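## Task

The liquid handler stopped with the log 'OUT OF TIPS, REPLACE RACK D2 (200 uL)' and the panel strip 'OUT OF TIPS D2' lit. The run record lists what was loaded, not its current state: D1 open 96-well plate B33 with samples, D2 uncovered 200 uL tip rack, D3 open 12-trough reservoir C16, D4 empty, D5 open 96-well plate R38 with samples. Take the used-up rack off D2 and drop it in WASTE. Fetch a full 200 uL rack from SHELF and set it on D2 with no cover, seated, level between the locators, its well A1 at the corner engraved 'A1'. Dispose of that rack's cover in WASTE as well. Never hold labware or a cover in the gripper above a reservoir or an open plate; doing so fails the job. Every other item and cover on D1 to D5 and on SHELF must finish as it began. When finished, release and back the gripper away (contact with RESUME or its box is allowed), then press RESUME; the job is over once it goes down. Pressing RESUME fails the job if D2 is empty, holds anything other than the full rack, has a cover on that rack, or if any item on D1 to D5 is not seated. If something you were required to change is still wrong, pressing RESUME is worse than leaving it unpressed.

## Robot and tools

Robot: one six-joint arm (waist, shoulder, elbow, wrist pitch, wrist yaw, wrist roll) carrying a two-finger parallel gripper and a wrist camera. There is a single gripper, so every motion command describes one hand only.

Scene frame: origin on the tabletop straight under the arm base, +z up, +y to the left when looking along +x. The base itself may be slightly tilted. The gripper's fingers extend along its own +z and close along its own y. end_effector_position is the point midway between the finger pads, roughly 1 cm short of the fingertips. Reported hand position can be a bit wrong, worse when reaching far.

Deck layout: D1 to D5 sit in a row, D1 on the left seen from the base. SHELF stores labware. WASTE is a free-standing bin that must stay upright with nothing sticking out past its rim; resting an item on the rim and releasing it to fall in is fine. RG is a spare nest for re-gripping. RESUME is a key on its own box, pressed by pushing horizontally straight into the box until it latches. Plate and rack ID labels sit on the short end beside column 1 and on the long side beside row H; A1 is at the labelled short end, in the corner opposite the labelled long side. Tip racks also show their size (200 or 1000). Loose items can occasionally get nudged by outside pushes.

execute_actions(actions): a list of actions, run in order. Each action is a table of up to 15 rows; each row lasts one control step of 1/30 s, and if fewer than 15 rows are given the final row repeats to fill 15 steps. A row is 8 numbers: x, y, z (absolute target position of end_effector_position, metres, scene frame), qw, qx, qy, qz (absolute target orientation, w first, scene frame), opening (-1 closed to +1 fully open = 0.094 m). An action is rejected if any target lies over 0.6 m from the gripper's starting position along any gripper axis; if the first action fails that, or any action is malformed, nothing in the call runs. Repeat the desired quaternion in every row rather than copying a reported one, which may have drifted. An empty list just returns state and images.

move(target, speed, blocking): target is one 8-number row as above, an absolute pose plus opening, reached by a straight-line path. speed is the path's top speed in m/s, 0.002 to 0.5 (default 0.25); rotation is capped at twice that in rad/s. The path lasts 0.5 to 10 s and is cut short after 10 s. Rotation goes the short way. It does not avoid obstacles; the hand can lag, wander, and overshoot speed near full reach. Faster moves and targets set deeper past a contact press harder. Opening is applied when the move begins. blocking=false returns after 0.5 s while motion continues; then only wait or stop are accepted until a result shows the move ended. The extra "move:" line reports the ending (done, off_target, moving, held, fault), the limits involved (paced = pose clipped; held = a check blocked steps, after which the arm can lurch faster than speed) and the distance left to target.

wait(seconds): 0 to 10 s, holds the last command; returns early if a running move finishes. stop(): brakes a running move, needing room to stop; fingers keep moving. zoom_image(camera, region): camera is cam_head_left, cam_head_right or cam_wrist; region is [x0, y0, x1, y1] in pixels of that camera's latest 672x504 image, origin top-left, at most 504x504. read_manual(section): only "licences". finished_scene(scene): ends the current scene by its number; irreversible.

Motion behaviour: each control step the command is clipped to within 70 mm and 16 degrees of the measured pose, then solved by damped inverse kinematics favouring position over orientation. After an action the arm goes only as far as the last clipped pose, so long trips need several actions. Motions usually stop a centimetre or more off, mostly low; commands of a few mm may do nothing. The elbow cannot fully straighten. "Hand target" shows the pose currently being driven toward. "pose unreachable" means the clearance check altered or blocked the command; the base's mounting block counts as part of the arm.

Results: state line with end_effector_position and end_effector_quat_wxyz; Joint positions and Joint velocities in order waist, shoulder, elbow, wrist pitch, wrist yaw, wrist roll (rad, rad/s) then finger gap (m, m/s). Ranges (rad): waist -2.880 to 2.880, shoulder 0.000 to 3.142, elbow 0.000 to 3.019, wrist pitch -1.693 to 1.571, wrist yaw -1.571 to 1.571, wrist roll -2.094 to 2.094. Joint torques list total drive output per arm joint, with offsets, friction and noise. grip_measured is finger opening on the command scale, possibly off by about 1 mm consistently. To hold something, command about 0.03 below grip_measured for a firm grip, less for a lighter one; pads exert roughly 50 to 62 N each, less on parts under about 2 mm thick, with a brief harder spike on contact. A FAULT line marks a fault stop. Holding loads heats motors: a MOTOR HOT warning appears from 85 °C, and at 100 °C an OVER-TEMPERATURE FAULT drops the arm. An arm blocked by an object tends to keep pushing until commanded otherwise.

Avoid: dropping things, slamming or shoving hard, knocking anything off the table, tipping WASTE, and passing a held item above the reservoir or any open plate.

Each tool is called after "Call:" as a command line: name --argument value for each argument, lists and objects as JSON in quotes; but a table of rows of numbers goes row by row, as --pt "numbers of a row", without its own name.

## Session

Call:
execute_actions --actions '[]'

Scene clock: 0.00 s.
end_effector_position=(+0.3451, -0.4756, +0.3493) grip_measured=+1.000 end_effector_quat_wxyz=(+0.533, +0.569, +0.583, +0.229)
Joint positions: [-1.548  0.625  0.675  0.633 -1.007  1.389  0.094]
Joint velocities: [-0.005 -0.005  0.012 -0.012 -0.007 -0.037  0.   ]
Joint torques (N m, as the arm reports them, + toward a larger angle): no reading
Motor temperatures (°C, as the motors report them): [27 25 28 24 26 26]
Hand target: +0.349, -0.480, +0.355; +0.537, +0.564, +0.585, +0.228

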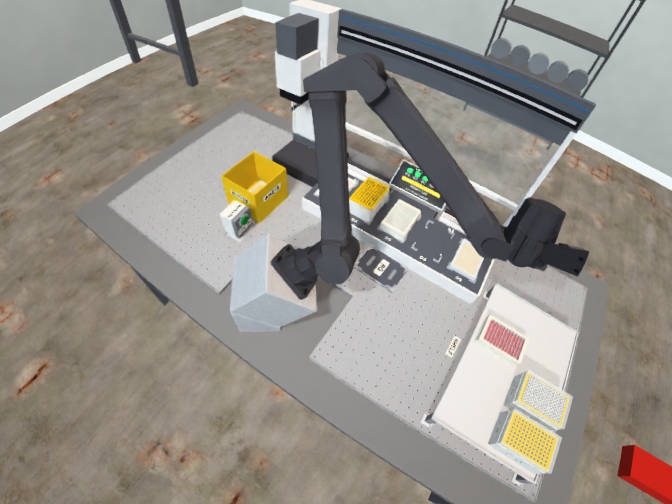

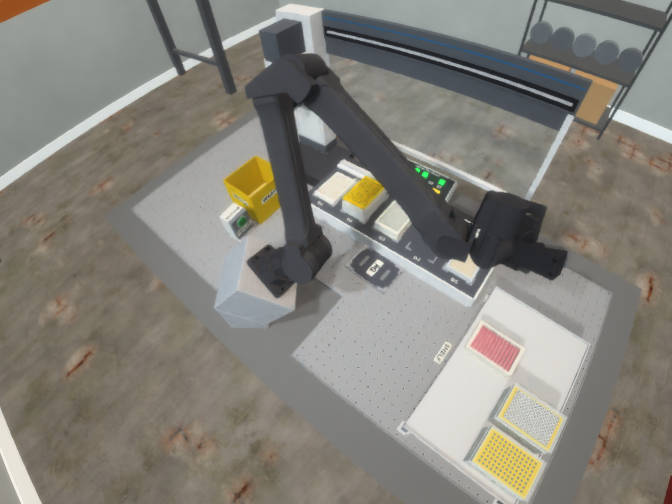

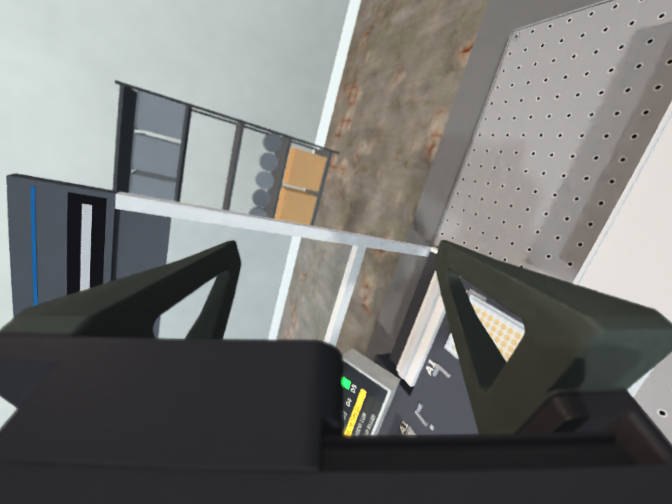

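Call:
zoom_image --camera "cam_head_left" --region '[400, 270, 640, 500]'

Call:
zoom_image --camera "cam_head_left" --region '[290, 150, 510, 315]'

Call:
zoom_image --camera "cam_head_right" --region '[200, 140, 440, 320]'

Call:
zoom_image --camera "cam_head_right" --region '[390, 280, 620, 504]'

Region (400, 270, 640, 500) of cam_head_left's 672x504 image, scaled by 2.100, with more detail than that image has; it fills the top 483 rows of this view, and the rest is white.

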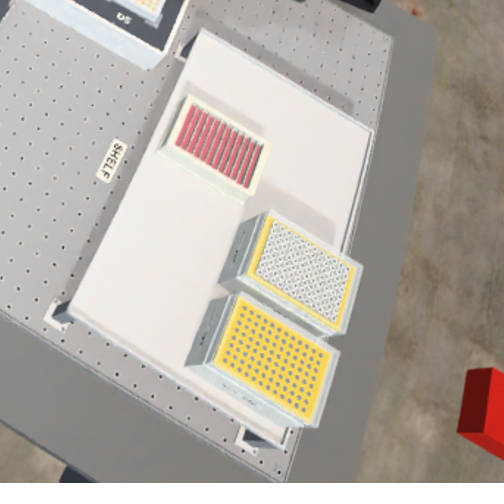

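Region (290, 150, 510, 315) of cam_head_left's 672x504 image, scaled by 2.291, with more detail than that image has; it fills the top 378 rows of this view, and the rest is white.

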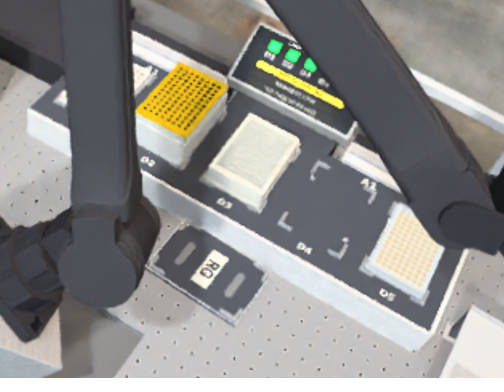

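Region (200, 140, 440, 320) of cam_head_right's 672x504 image, scaled by 2.100, with more detail than that image has; it fills the top 378 rows of this view, and the rest is white.

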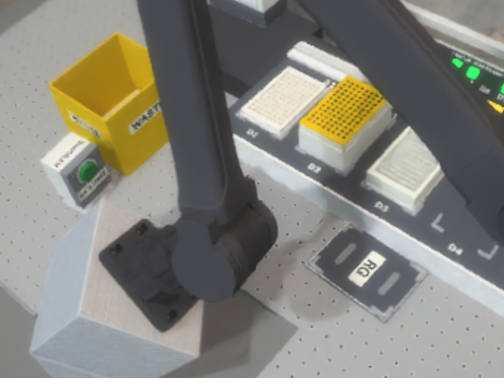

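Region (390, 280, 620, 504) of cam_head_right's 672x504 image, scaled by 2.191, with more detail than that image has; it fills the top 491 rows of this view, and the rest is white.

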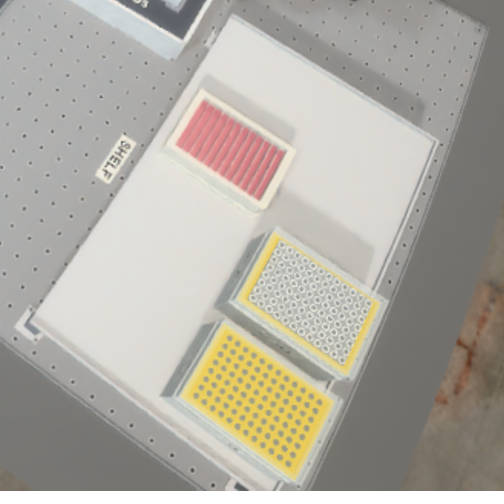

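Call:
move --target '[0.07,-0.56,0.33,0,0.7071,0.7071,0,1]'

Scene clock: 26.47 s.
end_effector_position=(+0.0690, -0.5439, +0.3253) grip_measured=+1.000 end_effector_quat_wxyz=(+0.012, +0.723, +0.691, +0.006)
Joint positions: [-2.169  1.118  1.438 -1.544 -0.739 -0.354  0.094]
Joint velocities: [-0.015  0.024  0.017  0.017 -0.037 -0.007  0.   ]
Joint torques (N m, as the arm reports them, + toward a larger angle): [-5.38 -7.82 10.53 -0.2   0.13 -0.15]
Motor temperatures (°C, as the motors report them): [27 25 31 24 26 26]
Hand target: +0.067, -0.557, +0.335; +0.014, +0.716, +0.698, -0.005
Off the commanded pose: 0.017 m, 3 deg.
move: off_target
camera_calibration (this result's frames):
cam_wrist: T_world_to_cam=[[-0.998526, 0.0458574, -0.029046, 0.105895], [0.0204837, 0.813849, 0.580715, 0.261574], [0.0502691, 0.579264, -0.813588, 0.70297], [0, 0, 0, 1]] pos_world=[0.0650435, -0.624943, 0.423104]

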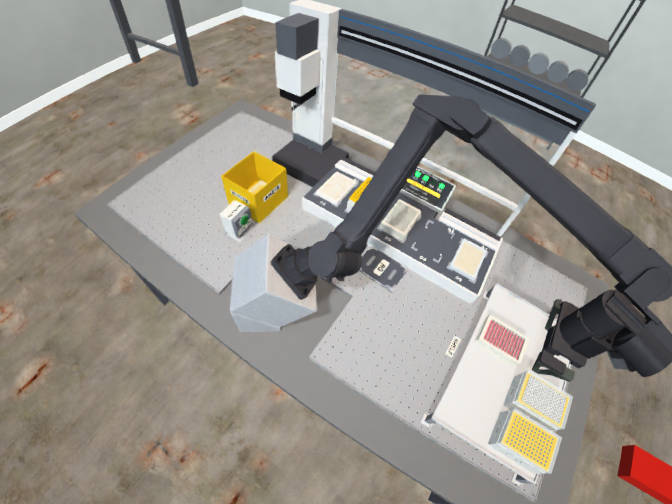

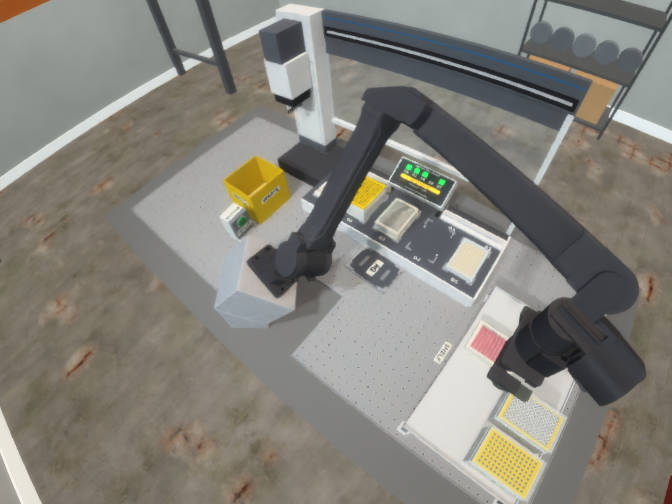

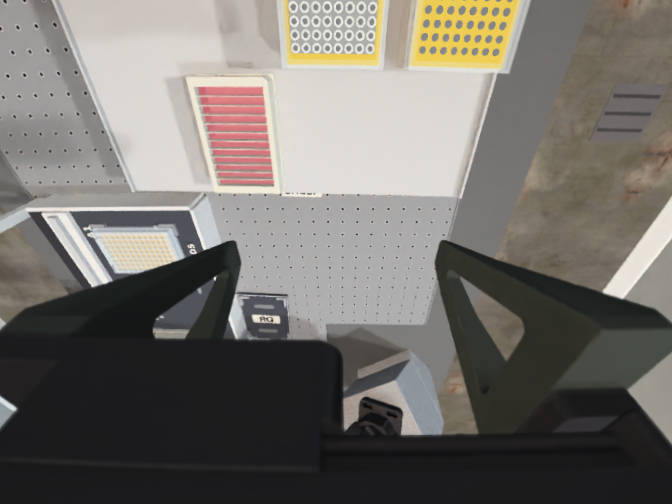

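Call:
zoom_image --camera "cam_head_left" --region '[480, 360, 590, 480]'

Call:
move --target '[0.076,-0.69,0.235,0,0.7071,0.7071,0,1]'

Region (480, 360, 590, 480) of cam_head_left's 672x504 image, scaled by 4.200, with more detail than that image has; it fills the left 462 columns of this view, and the rest is white.

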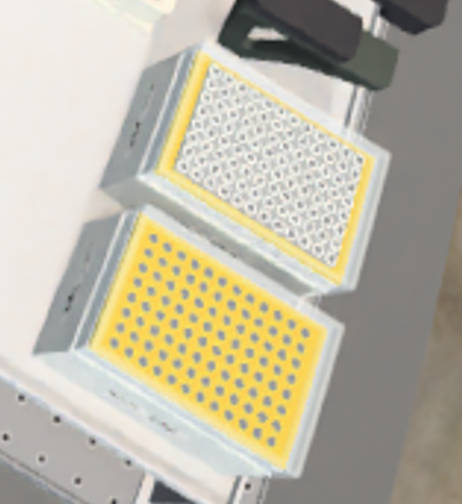

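Scene clock: 41.40 s.
end_effector_position=(+0.0665, -0.6737, +0.2322) grip_measured=+1.000 end_effector_quat_wxyz=(-0.008, +0.710, +0.704, +0.005)
Joint positions: [-1.937  1.451  1.746 -1.375 -0.608 -0.135  0.094]
Joint velocities: [-0.015  0.015 -0.017  0.002 -0.007  0.022  0.   ]
Joint torques (N m, as the arm reports them, + toward a larger angle): [ -6.29 -16.15  11.06  -0.03   0.18   0.11]
Motor temperatures (°C, as the motors report them): [27 26 32 24 26 26]
Hand target: +0.073, -0.689, +0.234; -0.002, +0.706, +0.708, +0.000
Off the commanded pose: 0.019 m, 1 deg.
move: off_target
camera_calibration (this result's frames):
cam_wrist: T_world_to_cam=[[-0.999959, 0.00907926, 0.000621163, 0.0750001], [0.00761838, 0.797818, 0.60285, 0.406249], [0.00497786, 0.60283, -0.797854, 0.717822], [0, 0, 0, 1]] pos_world=[0.0683288, -0.757519, 0.327763]

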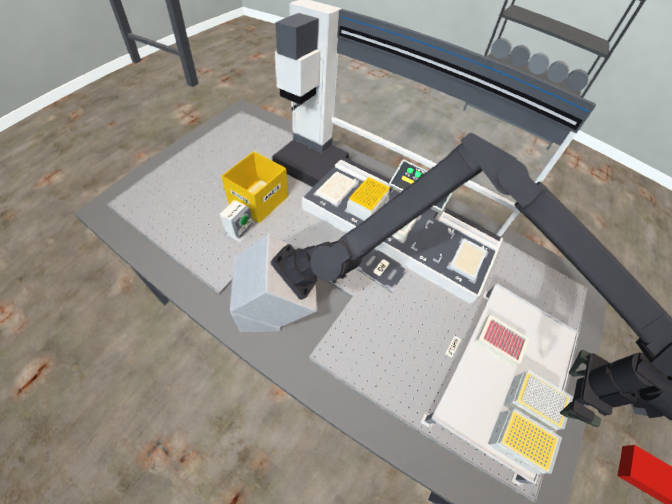

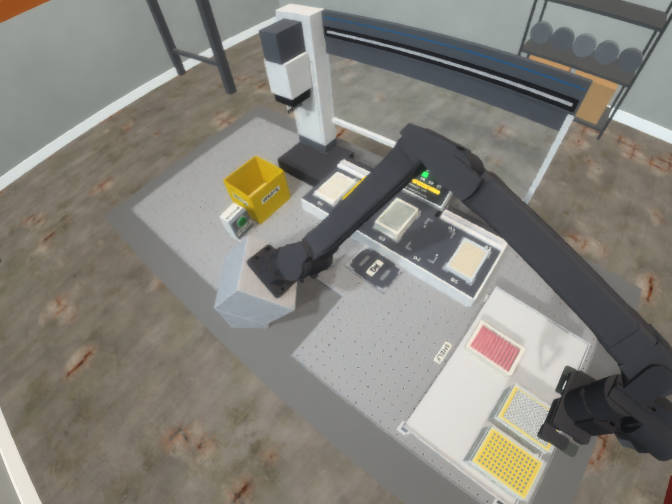

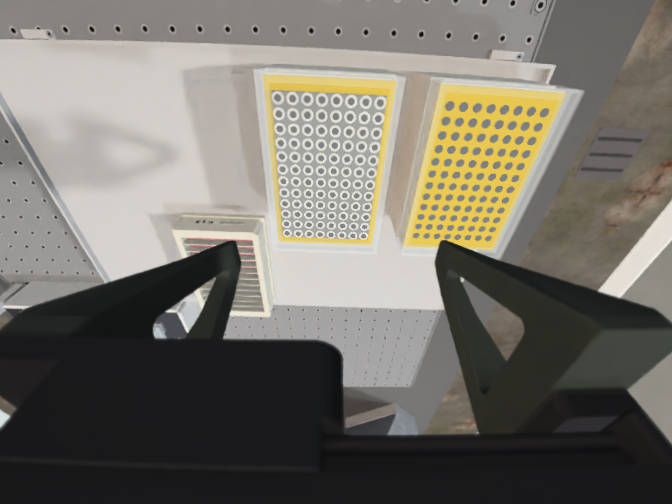

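Call:
move --target '[0.082,-0.695,0.175,0,0.725,0.688,0,1]' --speed 0.1

Scene clock: 50.90 s.
end_effector_position=(+0.0876, -0.6983, +0.1993) grip_measured=+1.000 end_effector_quat_wxyz=(+0.009, +0.717, +0.697, -0.015)
Joint positions: [-1.854  1.475  1.746 -1.24  -0.565  0.005  0.094]
Joint velocities: [-0.005 -0.015 -0.017  0.012 -0.007  0.007  0.   ]
Joint torques (N m, as the arm reports them, + toward a larger angle): [ -6.11 -16.78   6.82   0.58   0.18   0.11]
Motor temperatures (°C, as the motors report them): [27 26 32 24 26 26]
Hand target: +0.082, -0.694, +0.175; -0.001, +0.725, +0.689, +0.000
Off the commanded pose: 0.025 m, 2 deg.
move: off_target
camera_calibration (this result's frames):
cam_wrist: T_world_to_cam=[[-0.999586, 0.0284958, 0.00408635, 0.109241], [0.0258962, 0.828093, 0.559993, 0.473625], [0.0125736, 0.559867, -0.828487, 0.681691], [0, 0, 0, 1]] pos_world=[0.0883589, -0.776974, 0.2991]

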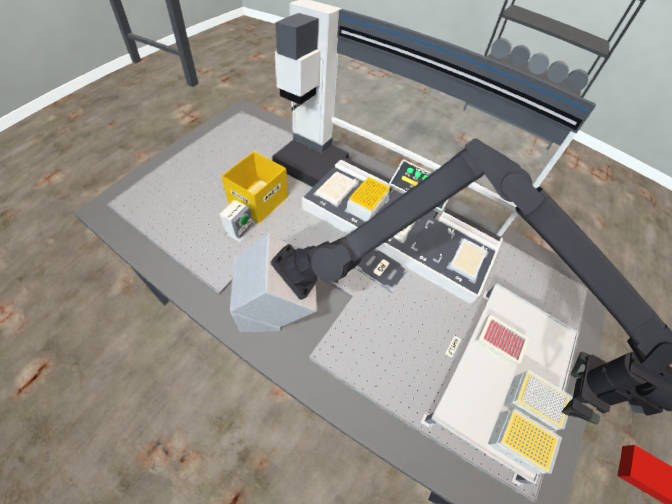

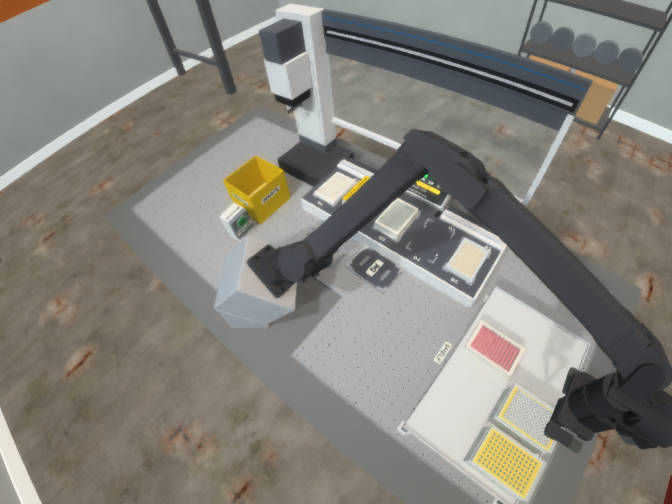

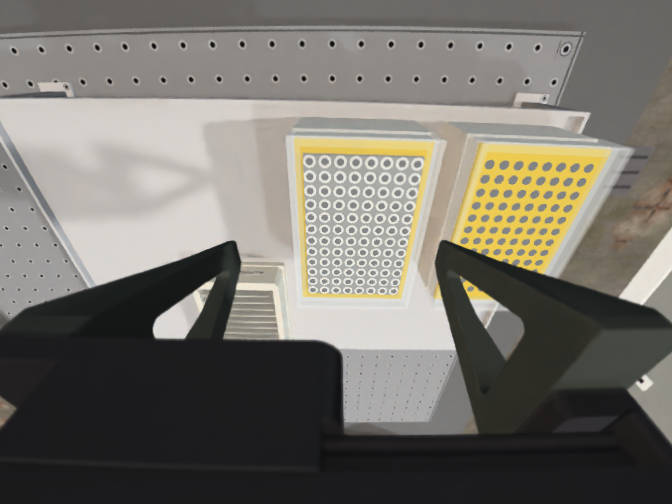

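Call:
move --target '[0.069,-0.672,0.15,0,0.73,0.683,0,1]' --speed 0.1

Scene clock: 54.80 s.
end_effector_position=(+0.0643, -0.6758, +0.1619) grip_measured=+1.000 end_effector_quat_wxyz=(+0.003, +0.728, +0.685, -0.009)
Joint positions: [-1.854  1.475  1.621 -1.137 -0.564  0.025  0.094]
Joint velocities: [ 0.005  0.005 -0.022  0.007 -0.037  0.007  0.   ]
Joint torques (N m, as the arm reports them, + toward a larger angle): [ -5.77 -18.56   6.32   0.49   0.19   0.12]
Motor temperatures (°C, as the motors report them): [27 26 31 24 26 26]
Hand target: +0.069, -0.671, +0.151; -0.000, +0.730, +0.683, -0.000
Off the commanded pose: 0.013 m, 1 deg.
move: off_target
camera_calibration (this result's frames):
cam_wrist: T_world_to_cam=[[-0.99814, 0.0607785, 0.00469884, 0.107087], [0.0524272, 0.816545, 0.574897, 0.464643], [0.0311046, 0.574074, -0.818213, 0.645142], [0, 0, 0, 1]] pos_world=[0.0624614, -0.756269, 0.260238]

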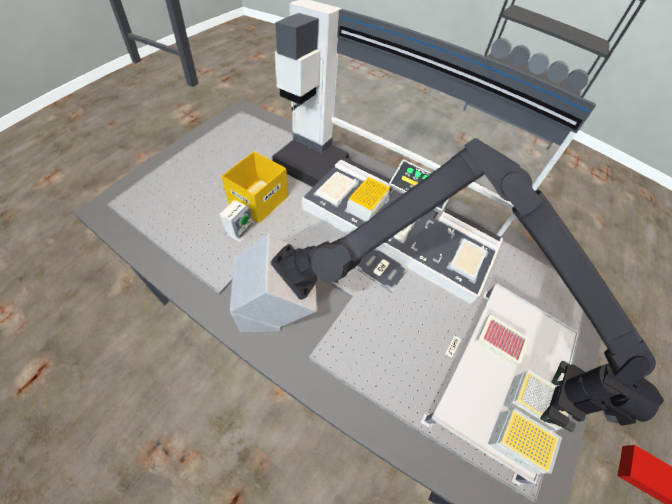

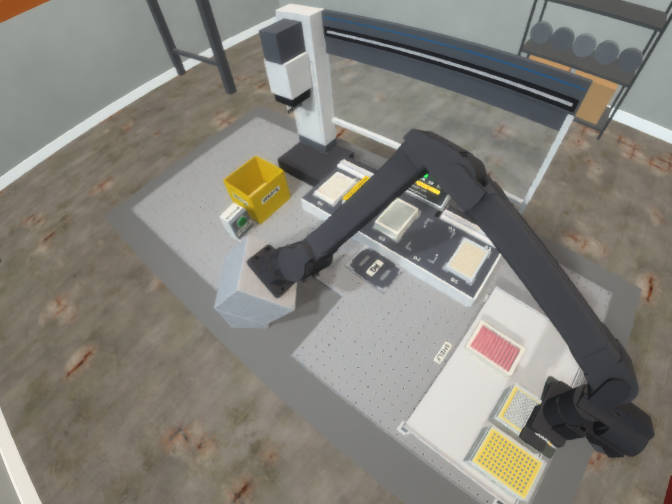

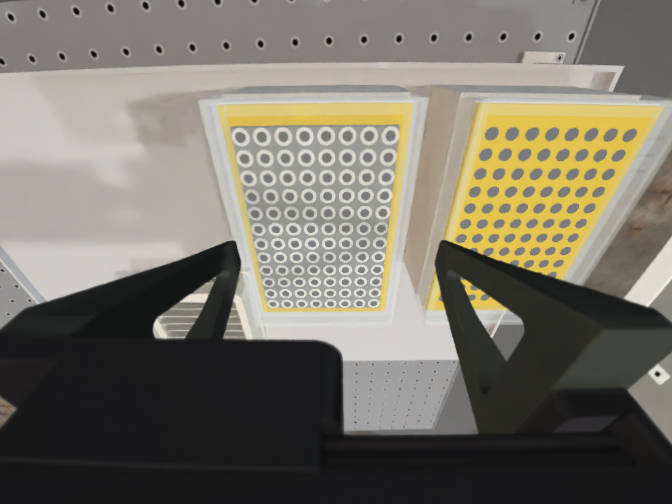

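Call:
execute_actions --actions '[[[0.074,-0.673,0.156,0,0.729,0.684,0,1],[0.076,-0.673,0.156,0,0.729,0.684,0,1],[0.078,-0.673,0.156,0,0.729,0.684,0,1],[0.081,-0.674,0.156,0,0.729,0.684,0,1]]]'

Scene clock: 64.93 s.
end_effector_position=(+0.0716, -0.6747, +0.1574) grip_measured=+1.000 end_effector_quat_wxyz=(+0.000, +0.728, +0.685, -0.005)
Joint positions: [-1.837  1.475  1.621 -1.137 -0.556  0.038  0.094]
Joint velocities: [-0.005  0.005  0.012  0.002  0.022 -0.022  0.   ]
Joint torques (N m, as the arm reports them, + toward a larger angle): [ -5.85 -19.21   7.72  -0.28   0.2    0.13]
Motor temperatures (°C, as the motors report them): [27 27 31 24 26 26]
Hand target: +0.081, -0.674, +0.156; -0.000, +0.729, +0.684, -0.000
Off the commanded pose: 0.010 m, 1 deg.
camera_calibration (this result's frames):
cam_wrist: T_world_to_cam=[[-0.998136, 0.0609406, 0.00333673, 0.114638], [0.051523, 0.812059, 0.581296, 0.461989], [0.0327149, 0.580384, -0.813686, 0.644076], [0, 0, 0, 1]] pos_world=[0.0695503, -0.75596, 0.25514]

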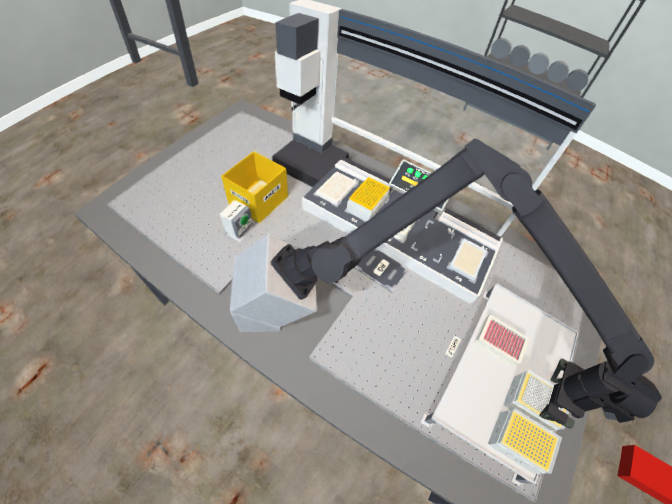

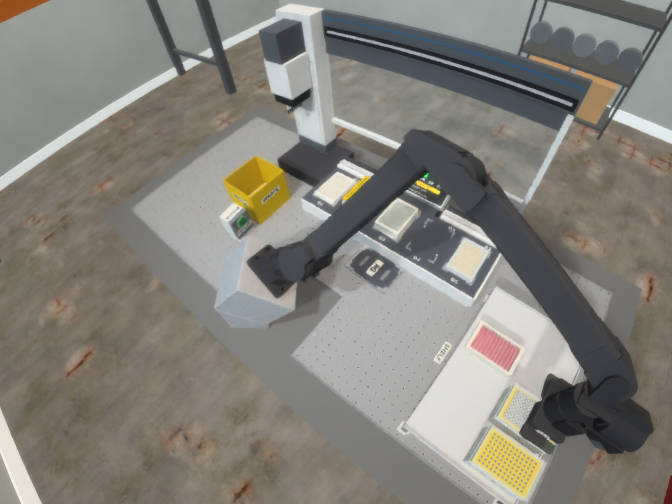

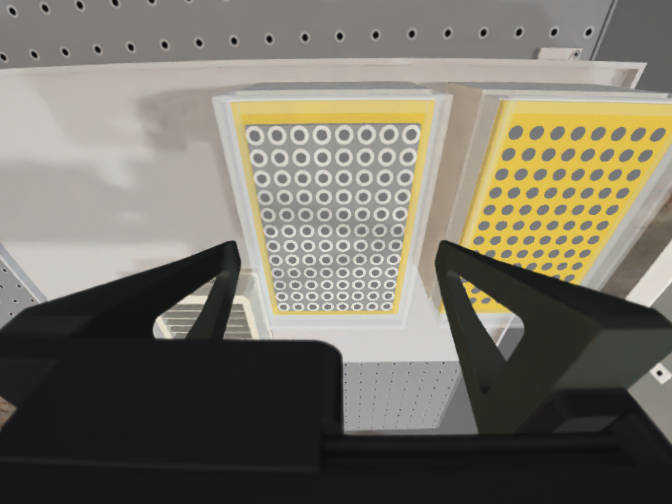

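Call:
execute_actions --actions '[[[0.080,-0.673,0.153,0,0.729,0.684,0,1],[0.079,-0.673,0.151,0,0.729,0.684,0,1],[0.078,-0.672,0.149,0,0.729,0.684,0,1],[0.078,-0.672,0.147,0,0.729,0.684,0,1],[0.078,-0.671,0.145,0,0.729,0.684,0,1],[0.078,-0.671,0.143,0,0.729,0.684,0,1],[0.078,-0.671,0.141,0,0.729,0.684,0,1],[0.078,-0.671,0.139,0,0.729,0.684,0,1],[0.078,-0.671,0.137,0,0.729,0.684,0,1],[0.078,-0.671,0.135,0,0.729,0.684,0,1]]]'

Scene clock: 70.37 s.
end_effector_position=(+0.0763, -0.6771, +0.1500) grip_measured=+1.000 end_effector_quat_wxyz=(+0.005, +0.725, +0.689, -0.010)
Joint positions: [-1.82   1.475  1.61  -1.102 -0.547  0.052  0.094]
Joint velocities: [ 0.015 -0.005 -0.012  0.017 -0.007  0.037  0.   ]
Joint torques (N m, as the arm reports them, + toward a larger angle): [ -5.98 -18.39   6.14   0.62   0.23   0.09]
Motor temperatures (°C, as the motors report them): [27 27 31 24 26 26]
Hand target: +0.078, -0.671, +0.135; -0.001, +0.729, +0.684, +0.000
Off the commanded pose: 0.016 m, 1 deg.
camera_calibration (this result's frames):
cam_wrist: T_world_to_cam=[[-0.998698, 0.0509462, 0.00267471, 0.112892], [0.0433629, 0.820087, 0.570594, 0.475632], [0.0268761, 0.569967, -0.821228, 0.633794], [0, 0, 0, 1]] pos_world=[0.0750866, -0.757053, 0.248794]

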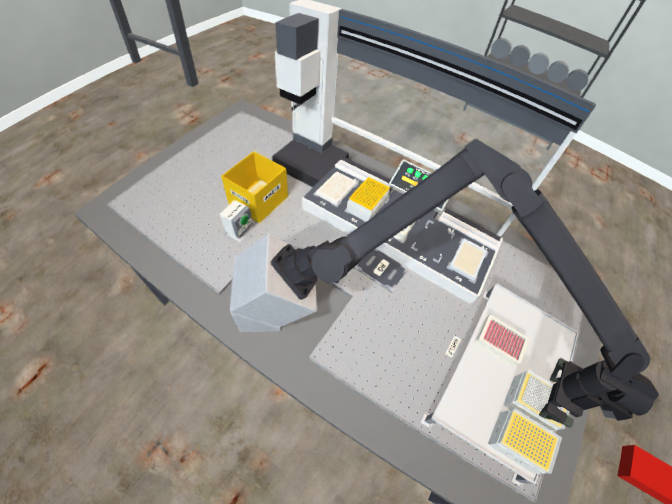

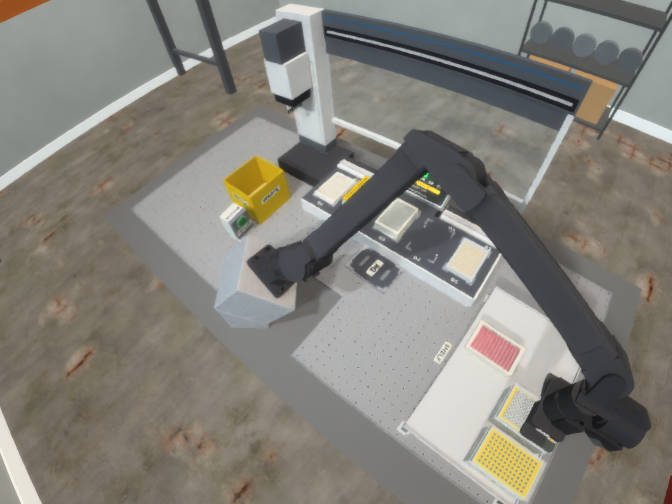

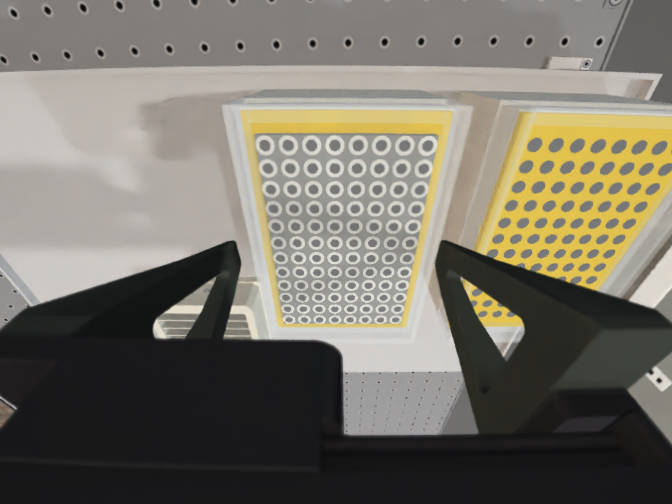

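Call:
execute_actions --actions '[[[0.077,-0.670,0.134,0,0.731,0.682,0,1],[0.076,-0.669,0.133,0,0.731,0.682,0,1],[0.075,-0.668,0.132,0,0.731,0.682,0,1],[0.074,-0.667,0.130,0,0.731,0.682,0,1],[0.0735,-0.666,0.128,0,0.731,0.682,0,1],[0.0735,-0.665,0.126,0,0.731,0.682,0,1],[0.0735,-0.665,0.124,0,0.731,0.682,0,1],[0.0735,-0.664,0.122,0,0.731,0.682,0,1]]]'

Scene clock: 76.07 s.
end_effector_position=(+0.0703, -0.6695, +0.1363) grip_measured=+1.000 end_effector_quat_wxyz=(+0.004, +0.728, +0.685, -0.010)
Joint positions: [-1.815  1.475  1.567 -1.058 -0.543  0.066  0.094]
Joint velocities: [ 0.005  0.015 -0.007  0.012 -0.022  0.037  0.   ]
Joint torques (N m, as the arm reports them, + toward a larger angle): [ -5.61 -18.22   6.08   0.49   0.2    0.13]
Motor temperatures (°C, as the motors report them): [27 27 30 24 26 26]
Hand target: +0.074, -0.663, +0.122; -0.001, +0.731, +0.682, -0.000
Off the commanded pose: 0.016 m, 1 deg.
camera_calibration (this result's frames):
cam_wrist: T_world_to_cam=[[-0.998138, 0.0608768, 0.00373559, 0.11301], [0.0520954, 0.819103, 0.571276, 0.476132], [0.0317176, 0.570407, -0.82075, 0.618329], [0, 0, 0, 1]] pos_world=[0.0683837, -0.74958, 0.235068]

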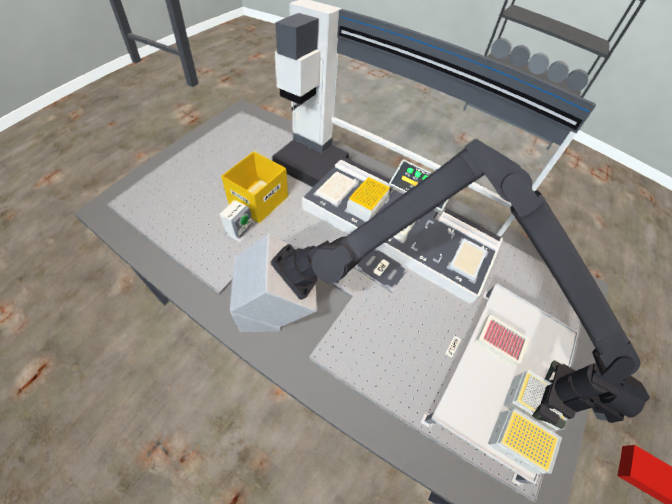

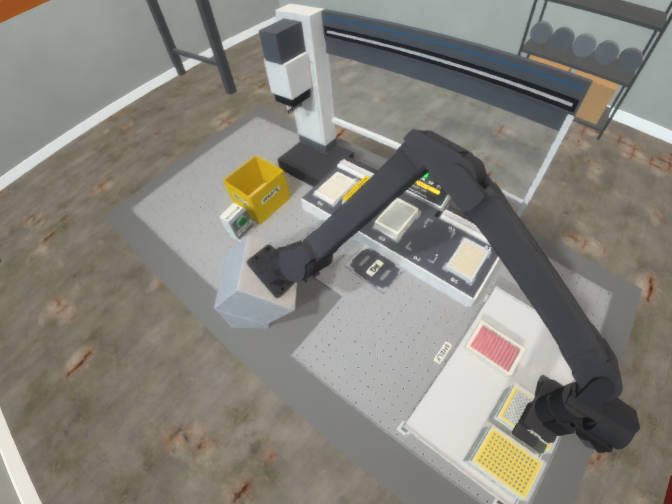

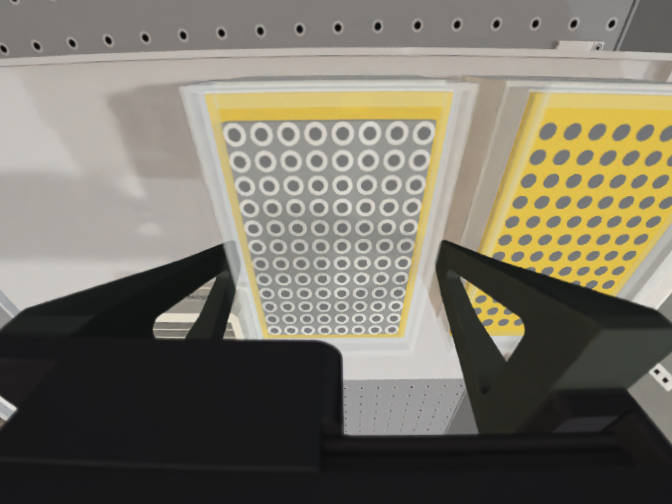

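Call:
execute_actions --actions '[[[0.077,-0.664,0.123,0,0.731,0.682,0,0.9],[0.077,-0.664,0.123,0,0.731,0.682,0,0.9],[0.077,-0.664,0.123,0,0.731,0.682,0,0.85],[0.077,-0.664,0.123,0,0.731,0.682,0,0.85],[0.077,-0.664,0.123,0,0.731,0.682,0,0.8],[0.077,-0.664,0.123,0,0.731,0.682,0,0.8],[0.077,-0.664,0.123,0,0.731,0.682,0,0.74]]]'

Scene clock: 81.50 s.
end_effector_position=(+0.0717, -0.6694, +0.1354) grip_measured=+0.831 end_effector_quat_wxyz=(+0.004, +0.729, +0.685, -0.010)
Joint positions: [-1.812  1.475  1.567 -1.057 -0.54   0.071  0.086]
Joint velocities: [ 0.005 -0.015 -0.007  0.022 -0.037  0.066  0.   ]
Joint torques (N m, as the arm reports them, + toward a larger angle): [ -5.33 -18.42   6.28   0.38   0.21   0.14]
Motor temperatures (°C, as the motors report them): [27 27 30 24 26 26]
Hand target: +0.077, -0.664, +0.123; -0.000, +0.731, +0.682, -0.000
Off the commanded pose: 0.015 m, 1 deg.
camera_calibration (this result's frames):
cam_wrist: T_world_to_cam=[[-0.998017, 0.0627727, 0.00464176, 0.115537], [0.0541397, 0.818465, 0.572, 0.47585], [0.0321068, 0.571117, -0.820241, 0.617827], [0, 0, 0, 1]] pos_world=[0.0697089, -0.74957, 0.234045]

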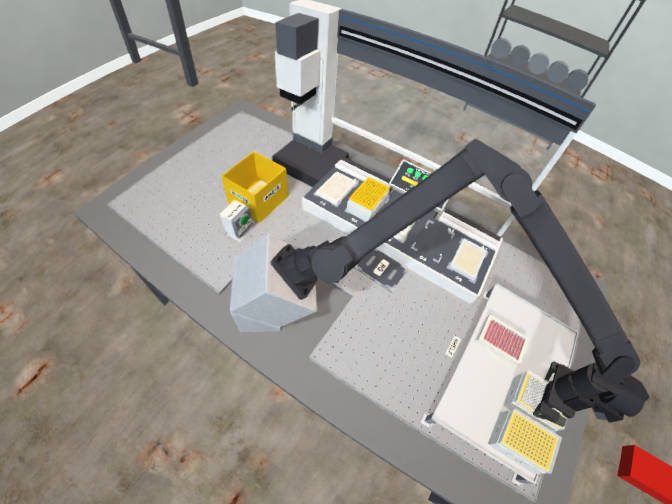

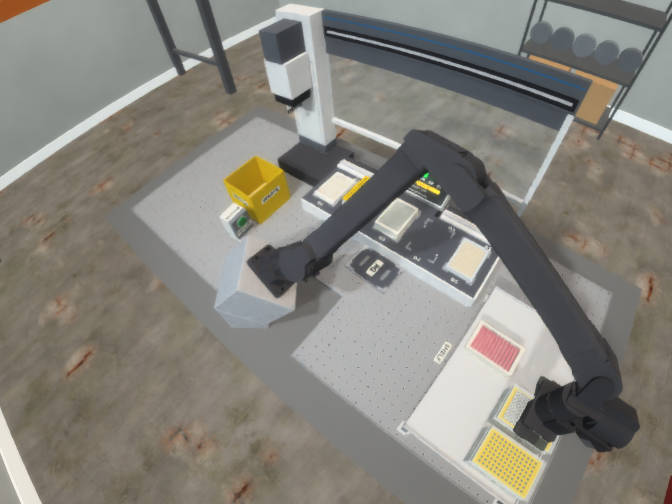

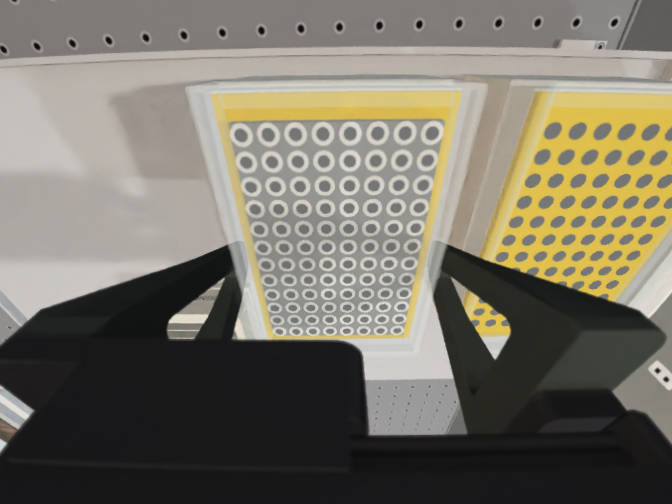

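Call:
move --target '[0.085,-0.68,0.195,0,0.731,0.682,0,0.79]' --speed 0.06

Scene clock: 89.03 s.
end_effector_position=(+0.0784, -0.6638, +0.1743) grip_measured=+0.831 end_effector_quat_wxyz=(-0.015, +0.742, +0.670, +0.016)
Joint positions: [-1.847  1.463  1.65  -1.243 -0.571  0.036  0.086]
Joint velocities: [-0.034 -0.005 -0.012  0.002  0.051  0.022 -0.   ]
Joint torques (N m, as the arm reports them, + toward a larger angle): [ -7.9  -19.74  10.62  -0.3   -0.07  -0.17]
Motor temperatures (°C, as the motors report them): [28 27 30 24 26 26]
Hand target: +0.085, -0.680, +0.195; +0.000, +0.731, +0.682, -0.000
Off the commanded pose: 0.027 m, 3 deg.
move: off_target
camera_calibration (this result's frames):
cam_wrist: T_world_to_cam=[[-0.994744, 0.10234, -0.00334799, 0.149056], [0.0780323, 0.778835, 0.622356, 0.411657], [0.0662993, 0.618823, -0.782727, 0.668691], [0, 0, 0, 1]] pos_world=[0.071816, -0.749669, 0.267705]

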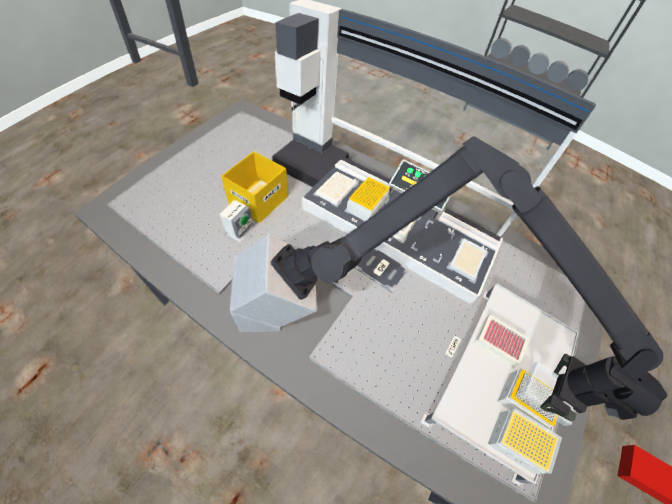

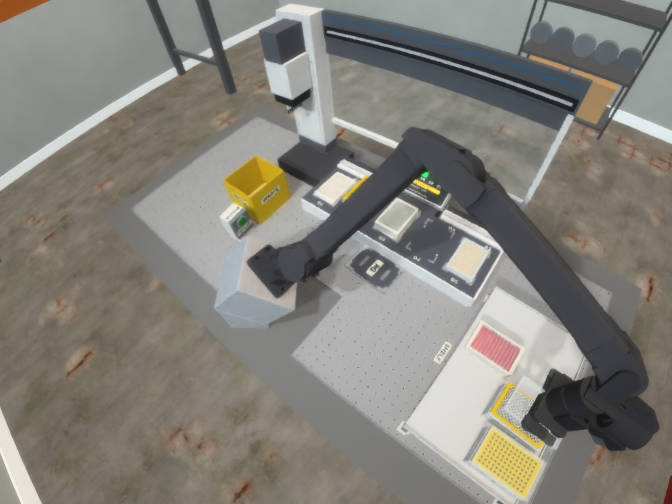

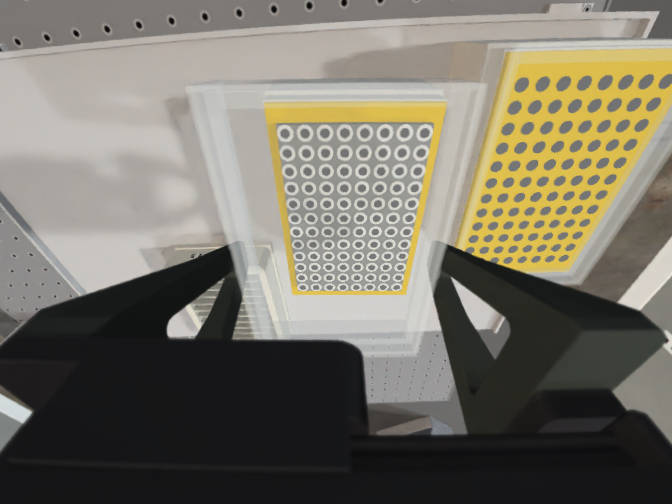

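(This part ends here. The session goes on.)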